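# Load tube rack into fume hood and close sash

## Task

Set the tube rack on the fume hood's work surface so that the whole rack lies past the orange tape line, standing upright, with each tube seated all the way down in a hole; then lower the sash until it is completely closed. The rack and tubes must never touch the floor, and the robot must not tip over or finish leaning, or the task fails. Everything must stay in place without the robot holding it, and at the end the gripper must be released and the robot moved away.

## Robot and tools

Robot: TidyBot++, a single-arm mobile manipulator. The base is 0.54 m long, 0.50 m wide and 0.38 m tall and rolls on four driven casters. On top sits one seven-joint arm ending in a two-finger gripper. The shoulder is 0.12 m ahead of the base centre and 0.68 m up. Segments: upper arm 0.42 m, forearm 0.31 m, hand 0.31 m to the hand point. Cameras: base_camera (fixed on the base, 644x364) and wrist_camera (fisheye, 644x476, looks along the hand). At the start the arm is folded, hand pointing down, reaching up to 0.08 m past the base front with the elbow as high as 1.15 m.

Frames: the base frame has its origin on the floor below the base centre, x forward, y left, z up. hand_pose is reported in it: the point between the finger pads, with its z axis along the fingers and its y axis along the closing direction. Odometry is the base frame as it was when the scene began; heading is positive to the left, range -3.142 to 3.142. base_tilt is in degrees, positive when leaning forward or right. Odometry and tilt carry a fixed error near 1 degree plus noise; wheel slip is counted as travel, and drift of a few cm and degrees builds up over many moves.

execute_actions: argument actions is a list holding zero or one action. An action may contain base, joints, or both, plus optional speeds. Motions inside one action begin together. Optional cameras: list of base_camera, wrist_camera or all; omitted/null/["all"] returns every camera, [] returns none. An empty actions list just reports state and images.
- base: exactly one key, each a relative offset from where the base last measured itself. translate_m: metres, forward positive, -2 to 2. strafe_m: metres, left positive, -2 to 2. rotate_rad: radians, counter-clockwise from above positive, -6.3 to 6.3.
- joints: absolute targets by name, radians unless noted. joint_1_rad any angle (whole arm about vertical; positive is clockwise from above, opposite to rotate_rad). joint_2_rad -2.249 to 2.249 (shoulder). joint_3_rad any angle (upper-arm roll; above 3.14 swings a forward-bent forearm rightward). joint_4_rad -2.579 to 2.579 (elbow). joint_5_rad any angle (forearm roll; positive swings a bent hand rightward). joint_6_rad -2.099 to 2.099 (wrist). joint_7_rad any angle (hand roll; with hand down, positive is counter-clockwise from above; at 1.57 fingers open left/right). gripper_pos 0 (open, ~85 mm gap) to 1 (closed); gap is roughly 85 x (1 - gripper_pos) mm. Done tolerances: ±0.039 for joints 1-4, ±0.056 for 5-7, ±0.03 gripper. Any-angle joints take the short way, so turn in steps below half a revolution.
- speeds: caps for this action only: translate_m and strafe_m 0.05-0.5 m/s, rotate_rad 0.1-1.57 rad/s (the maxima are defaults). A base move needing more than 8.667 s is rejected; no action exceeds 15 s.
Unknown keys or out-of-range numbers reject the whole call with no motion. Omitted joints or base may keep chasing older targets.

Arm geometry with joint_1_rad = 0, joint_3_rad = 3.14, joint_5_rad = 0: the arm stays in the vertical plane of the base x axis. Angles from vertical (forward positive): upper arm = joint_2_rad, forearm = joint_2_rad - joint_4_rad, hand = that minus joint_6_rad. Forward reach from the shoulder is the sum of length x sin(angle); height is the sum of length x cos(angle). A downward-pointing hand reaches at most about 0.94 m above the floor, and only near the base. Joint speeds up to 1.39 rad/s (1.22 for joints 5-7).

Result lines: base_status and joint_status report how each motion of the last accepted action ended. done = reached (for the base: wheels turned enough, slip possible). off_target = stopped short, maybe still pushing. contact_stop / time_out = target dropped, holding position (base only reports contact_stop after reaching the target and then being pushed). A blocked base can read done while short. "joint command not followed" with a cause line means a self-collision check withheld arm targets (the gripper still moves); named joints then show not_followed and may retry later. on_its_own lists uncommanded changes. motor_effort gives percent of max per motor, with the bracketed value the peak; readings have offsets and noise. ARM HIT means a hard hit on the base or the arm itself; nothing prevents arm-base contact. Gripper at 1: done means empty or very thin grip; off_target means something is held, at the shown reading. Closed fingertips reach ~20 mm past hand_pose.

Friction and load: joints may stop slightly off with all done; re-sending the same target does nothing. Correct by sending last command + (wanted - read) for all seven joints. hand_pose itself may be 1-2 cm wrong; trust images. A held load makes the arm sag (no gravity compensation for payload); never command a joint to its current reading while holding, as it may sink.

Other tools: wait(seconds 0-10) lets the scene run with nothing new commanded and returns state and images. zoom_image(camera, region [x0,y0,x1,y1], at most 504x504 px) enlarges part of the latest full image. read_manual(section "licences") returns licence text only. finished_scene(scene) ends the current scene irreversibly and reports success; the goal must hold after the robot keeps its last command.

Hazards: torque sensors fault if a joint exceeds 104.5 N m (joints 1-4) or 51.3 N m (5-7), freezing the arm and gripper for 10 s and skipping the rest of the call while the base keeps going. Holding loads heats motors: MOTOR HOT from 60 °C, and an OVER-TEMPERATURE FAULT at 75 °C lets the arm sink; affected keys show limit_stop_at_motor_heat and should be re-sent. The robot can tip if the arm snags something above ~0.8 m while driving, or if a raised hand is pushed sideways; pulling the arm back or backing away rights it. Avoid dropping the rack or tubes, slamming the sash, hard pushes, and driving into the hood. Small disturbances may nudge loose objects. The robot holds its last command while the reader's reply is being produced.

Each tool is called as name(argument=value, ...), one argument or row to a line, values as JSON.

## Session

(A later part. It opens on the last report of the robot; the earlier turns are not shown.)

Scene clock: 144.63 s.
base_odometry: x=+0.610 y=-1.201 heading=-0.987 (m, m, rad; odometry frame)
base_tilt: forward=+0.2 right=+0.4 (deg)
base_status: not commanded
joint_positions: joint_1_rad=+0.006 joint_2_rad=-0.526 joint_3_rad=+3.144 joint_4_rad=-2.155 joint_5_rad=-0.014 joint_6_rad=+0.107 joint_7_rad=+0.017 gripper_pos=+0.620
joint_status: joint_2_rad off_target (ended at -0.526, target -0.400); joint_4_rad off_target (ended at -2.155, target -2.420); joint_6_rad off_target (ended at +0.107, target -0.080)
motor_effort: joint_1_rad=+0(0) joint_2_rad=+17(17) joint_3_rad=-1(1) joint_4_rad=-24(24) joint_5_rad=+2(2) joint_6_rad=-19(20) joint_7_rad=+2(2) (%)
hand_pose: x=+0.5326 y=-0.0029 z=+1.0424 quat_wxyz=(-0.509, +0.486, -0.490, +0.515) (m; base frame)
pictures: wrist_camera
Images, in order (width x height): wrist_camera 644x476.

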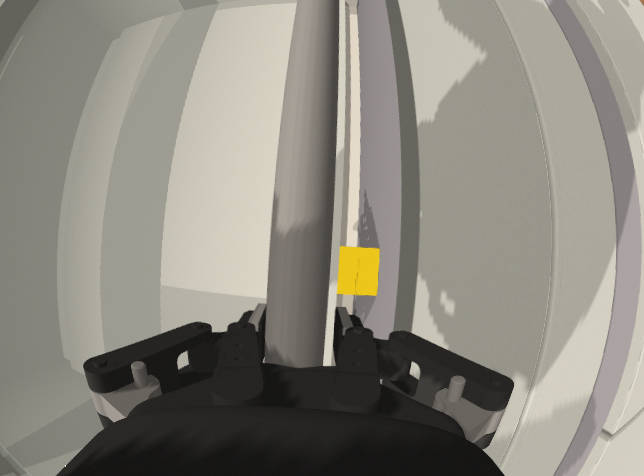

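execute_actions(
  actions=[
    {"joints":{"joint_2_rad":-0.52,"joint_4_rad":-2.14,"joint_6_rad":0.11,"gripper_pos":0.3}},
  ],
  cameras=[],
)

execute_actions(
  actions=[
    {"base":{"translate_m":-0.4}},
  ],
  cameras=[],
)

execute_actions(
  actions=[
    {"joints":{"joint_7_rad":1.57,"joint_4_rad":-2.3,"joint_6_rad":0.25}},
  ],
  cameras=["wrist_camera"],
)

zoom_image(
  camera="wrist_camera",
  region=[60,170,260,300],
)

zoom_image(
  camera="wrist_camera",
  region=[400,170,600,300],
)

Scene clock: 147.07 s.
base_odometry: x=+0.610 y=-1.201 heading=-0.987 (m, m, rad; odometry frame)
base_tilt: forward=+0.2 right=+0.4 (deg)
base_status: not commanded
joint_positions: joint_1_rad=+0.006 joint_2_rad=-0.525 joint_3_rad=+3.144 joint_4_rad=-2.147 joint_5_rad=-0.014 joint_6_rad=+0.108 joint_7_rad=+0.017 gripper_pos=+0.300
joint_status: all done
motor_effort: joint_1_rad=-2(0) joint_2_rad=-2(18) joint_3_rad=+0(1) joint_4_rad=+19(25) joint_5_rad=+0(2) joint_6_rad=+7(20) joint_7_rad=+0(3) (%)
hand_pose: x=+0.5328 y=-0.0029 z=+1.0477 quat_wxyz=(-0.511, +0.484, -0.487, +0.517) (m; base frame)
pictures: none
No camera images: the call's "cameras" was empty. Leave "cameras" out to get every camera's image.

Scene clock: 149.33 s.
base_odometry: x=+0.389 y=-0.867 heading=-0.987 (m, m, rad; odometry frame)
base_tilt: forward=+0.2 right=+0.4 (deg)
base_status: done
joint_positions: joint_1_rad=+0.006 joint_2_rad=-0.522 joint_3_rad=+3.144 joint_4_rad=-2.146 joint_5_rad=-0.014 joint_6_rad=+0.108 joint_7_rad=+0.017 gripper_pos=+0.300
joint_status: not commanded
motor_effort: joint_1_rad=-1(2) joint_2_rad=-4(7) joint_3_rad=-1(1) joint_4_rad=+21(22) joint_5_rad=+0(1) joint_6_rad=+8(8) joint_7_rad=+0(1) (%)
hand_pose: x=+0.5338 y=-0.0027 z=+1.0471 quat_wxyz=(-0.511, +0.484, -0.488, +0.516) (m; base frame)
pictures: none
No camera images: the call's "cameras" was empty. Leave "cameras" out to get every camera's image.

Scene clock: 151.10 s.
base_odometry: x=+0.389 y=-0.867 heading=-0.987 (m, m, rad; odometry frame)
base_tilt: forward=+0.2 right=+0.4 (deg)
base_status: not commanded
joint_positions: joint_1_rad=+0.006 joint_2_rad=-0.522 joint_3_rad=+3.144 joint_4_rad=-2.291 joint_5_rad=-0.014 joint_6_rad=+0.224 joint_7_rad=+1.557 gripper_pos=+0.300
joint_status: all done
motor_effort: joint_1_rad=-1(1) joint_2_rad=-3(4) joint_3_rad=-1(1) joint_4_rad=+21(21) joint_5_rad=+0(0) joint_6_rad=+8(8) joint_7_rad=+0(0) (%)
hand_pose: x=+0.5285 y=-0.0031 z=+0.9928 quat_wxyz=(-0.006, +0.698, -0.014, +0.716) (m; base frame)
pictures: wrist_camera
Images, in order (width x height): wrist_camera 644x476.

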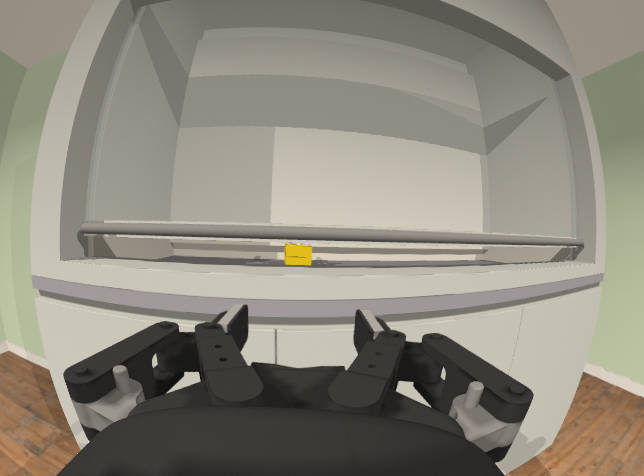

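Region (60, 170, 260, 300) of wrist_camera's 644x476 image, scaled by 2.520; it fills the top 328 rows of this view, and the rest is white.

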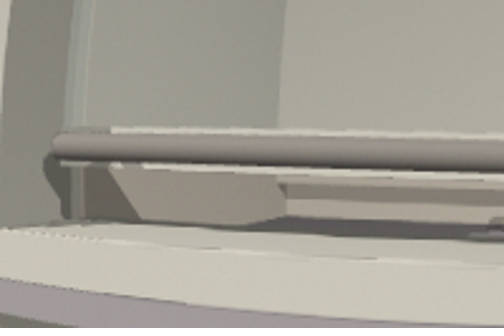

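Region (400, 170, 600, 300) of wrist_camera's 644x476 image, scaled by 2.520; it fills the top 328 rows of this view, and the rest is white.

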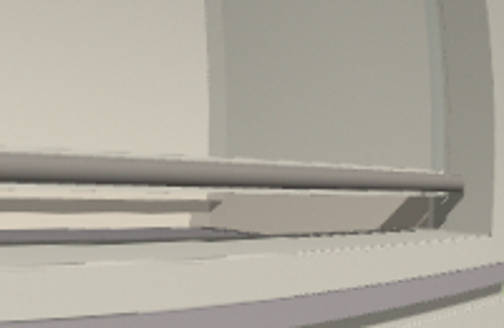

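execute_actions(
  actions=[
    {"base":{"strafe_m":0.12},"joints":{"joint_2_rad":-0.4,"joint_4_rad":-1.69,"joint_6_rad":-0.48,"gripper_pos":0.7}},
  ],
  cameras=[],
)

execute_actions(
  actions=[
    {"base":{"translate_m":0.36},"speeds":{"translate_m":0.15}},
  ],
  cameras=["wrist_camera"],
)

execute_actions(
  actions=[
    {"joints":{"joint_2_rad":-0.38,"joint_4_rad":-2.12,"joint_6_rad":-0.4}},
  ],
  cameras=["wrist_camera"],
)

Scene clock: 154.00 s.
base_odometry: x=+0.489 y=-0.801 heading=-0.987 (m, m, rad; odometry frame)
base_tilt: forward=+0.2 right=+0.4 (deg)
base_status: done
joint_positions: joint_1_rad=+0.006 joint_2_rad=-0.427 joint_3_rad=+3.143 joint_4_rad=-1.699 joint_5_rad=-0.014 joint_6_rad=-0.455 joint_7_rad=+1.557 gripper_pos=+0.700
joint_status: all done
motor_effort: joint_1_rad=-1(1) joint_2_rad=-6(6) joint_3_rad=-1(1) joint_4_rad=+20(22) joint_5_rad=+0(0) joint_6_rad=+8(9) joint_7_rad=+0(0) (%)
hand_pose: x=+0.5528 y=+0.0001 z=+1.1087 quat_wxyz=(-0.009, +0.760, -0.011, +0.650) (m; base frame)
pictures: none
No camera images: the call's "cameras" was empty. Leave "cameras" out to get every camera's image.

Scene clock: 157.07 s.
base_odometry: x=+0.688 y=-1.101 heading=-0.987 (m, m, rad; odometry frame)
base_tilt: forward=+0.2 right=+0.4 (deg)
base_status: done
joint_positions: joint_1_rad=+0.006 joint_2_rad=-0.412 joint_3_rad=+3.143 joint_4_rad=-1.698 joint_5_rad=-0.014 joint_6_rad=-0.456 joint_7_rad=+1.557 gripper_pos=+0.700
joint_status: not commanded
motor_effort: joint_1_rad=-1(2) joint_2_rad=-7(10) joint_3_rad=+0(0) joint_4_rad=+20(21) joint_5_rad=+0(0) joint_6_rad=+8(9) joint_7_rad=+0(0) (%)
hand_pose: x=+0.5590 y=+0.0001 z=+1.1023 quat_wxyz=(-0.009, +0.765, -0.011, +0.644) (m; base frame)
pictures: wrist_camera
Images, in order (width x height): wrist_camera 644x476.

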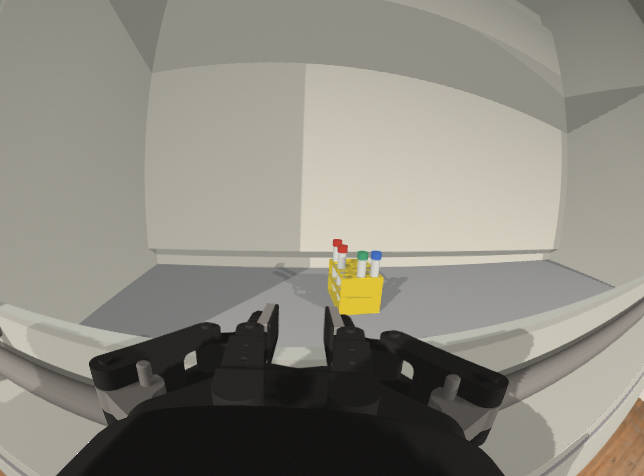

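Scene clock: 159.27 s.
base_odometry: x=+0.688 y=-1.101 heading=-0.987 (m, m, rad; odometry frame)
base_tilt: forward=+0.2 right=+0.4 (deg)
base_status: not commanded
joint_positions: joint_1_rad=+0.005 joint_2_rad=-0.464 joint_3_rad=+3.143 joint_4_rad=-1.984 joint_5_rad=-0.014 joint_6_rad=-0.249 joint_7_rad=+1.557 gripper_pos=+0.700
joint_status: joint_2_rad off_target (ended at -0.464, target -0.380); joint_4_rad off_target (ended at -1.984, target -2.120); joint_6_rad off_target (ended at -0.249, target -0.400)
motor_effort: joint_1_rad=-1(0) joint_2_rad=+8(20) joint_3_rad=-1(3) joint_4_rad=-3(20) joint_5_rad=-1(2) joint_6_rad=-12(20) joint_7_rad=-1(2) (%)
hand_pose: x=+0.5498 y=-0.0006 z=+1.0127 quat_wxyz=(-0.008, +0.773, -0.012, +0.634) (m; base frame)
pictures: wrist_camera
Images, in order (width x height): wrist_camera 644x476.

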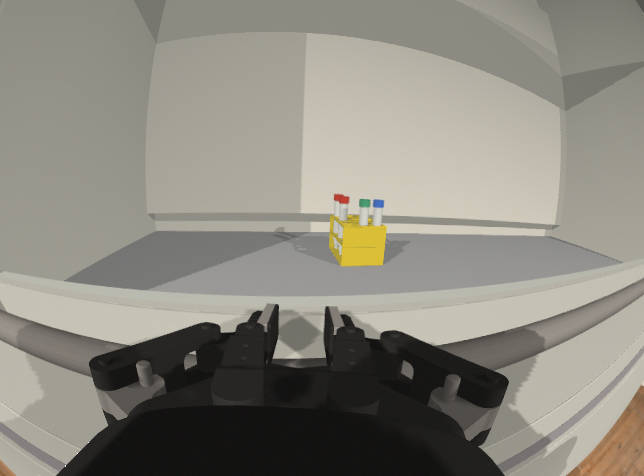

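execute_actions(
  actions=[
    {"joints":{"joint_2_rad":-0.36,"joint_4_rad":-2.25,"joint_6_rad":-0.4}},
  ],
  cameras=["wrist_camera"],
)

execute_actions(
  actions=[
    {"joints":{"joint_2_rad":-0.46,"joint_4_rad":-1.9,"joint_6_rad":-0.25}},
  ],
  cameras=[],
)

execute_actions(
  actions=[
    {"base":{"translate_m":-0.45}},
  ],
  cameras=["wrist_camera"],
)

Scene clock: 161.00 s.
base_odometry: x=+0.688 y=-1.101 heading=-0.987 (m, m, rad; odometry frame)
base_tilt: forward=+0.2 right=+0.4 (deg)
base_status: not commanded
joint_positions: joint_1_rad=+0.005 joint_2_rad=-0.468 joint_3_rad=+3.143 joint_4_rad=-2.008 joint_5_rad=-0.014 joint_6_rad=-0.208 joint_7_rad=+1.557 gripper_pos=+0.700
joint_status: joint_2_rad off_target (ended at -0.468, target -0.360); joint_4_rad off_target (ended at -2.008, target -2.250); joint_6_rad off_target (ended at -0.208, target -0.400)
motor_effort: joint_1_rad=+0(0) joint_2_rad=+19(20) joint_3_rad=+1(1) joint_4_rad=-20(19) joint_5_rad=-2(2) joint_6_rad=-24(24) joint_7_rad=-3(2) (%)
hand_pose: x=+0.5499 y=-0.0008 z=+1.0119 quat_wxyz=(-0.008, +0.767, -0.012, +0.642) (m; base frame)
pictures: wrist_camera
Images, in order (width x height): wrist_camera 644x476.

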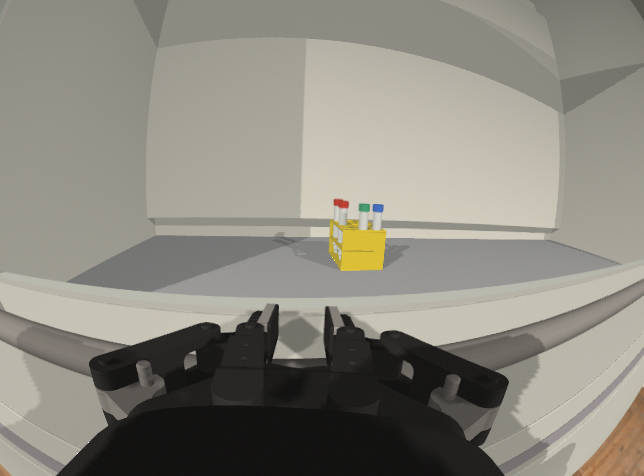

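Scene clock: 162.53 s.
base_odometry: x=+0.688 y=-1.101 heading=-0.987 (m, m, rad; odometry frame)
base_tilt: forward=+0.2 right=+0.4 (deg)
base_status: not commanded
joint_positions: joint_1_rad=+0.005 joint_2_rad=-0.456 joint_3_rad=+3.143 joint_4_rad=-1.911 joint_5_rad=-0.014 joint_6_rad=-0.245 joint_7_rad=+1.557 gripper_pos=+0.700
joint_status: all done
motor_effort: joint_1_rad=-1(0) joint_2_rad=-6(19) joint_3_rad=-1(1) joint_4_rad=+21(23) joint_5_rad=+0(2) joint_6_rad=+8(24) joint_7_rad=+0(2) (%)
hand_pose: x=+0.5546 y=-0.0007 z=+1.0562 quat_wxyz=(-0.008, +0.751, -0.012, +0.660) (m; base frame)
pictures: none
No camera images: the call's "cameras" was empty. Leave "cameras" out to get every camera's image.

Scene clock: 164.90 s.
base_odometry: x=+0.440 y=-0.725 heading=-0.987 (m, m, rad; odometry frame)
base_tilt: forward=+0.2 right=+0.4 (deg)
base_status: done
joint_positions: joint_1_rad=+0.005 joint_2_rad=-0.459 joint_3_rad=+3.143 joint_4_rad=-1.908 joint_5_rad=-0.014 joint_6_rad=-0.245 joint_7_rad=+1.557 gripper_pos=+0.700
joint_status: not commanded
motor_effort: joint_1_rad=-1(2) joint_2_rad=-6(10) joint_3_rad=-1(0) joint_4_rad=+21(22) joint_5_rad=+0(0) joint_6_rad=+8(9) joint_7_rad=+0(0) (%)
hand_pose: x=+0.5534 y=-0.0004 z=+1.0590 quat_wxyz=(-0.009, +0.749, -0.012, +0.662) (m; base frame)
pictures: wrist_camera
Images, in order (width x height): wrist_camera 644x476.

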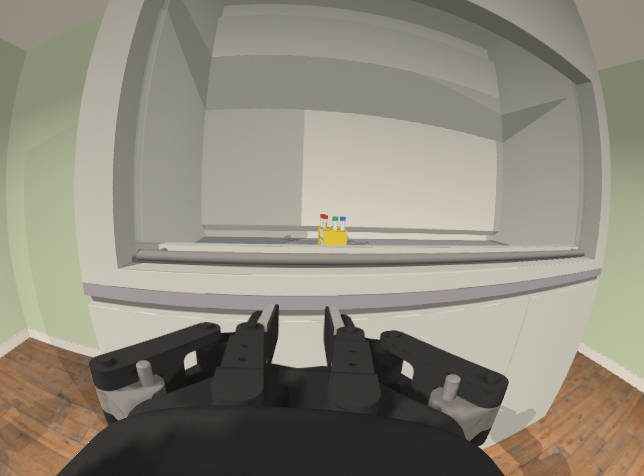

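finished_scene(
  scene=1,
)

The scene is finished: the task was done.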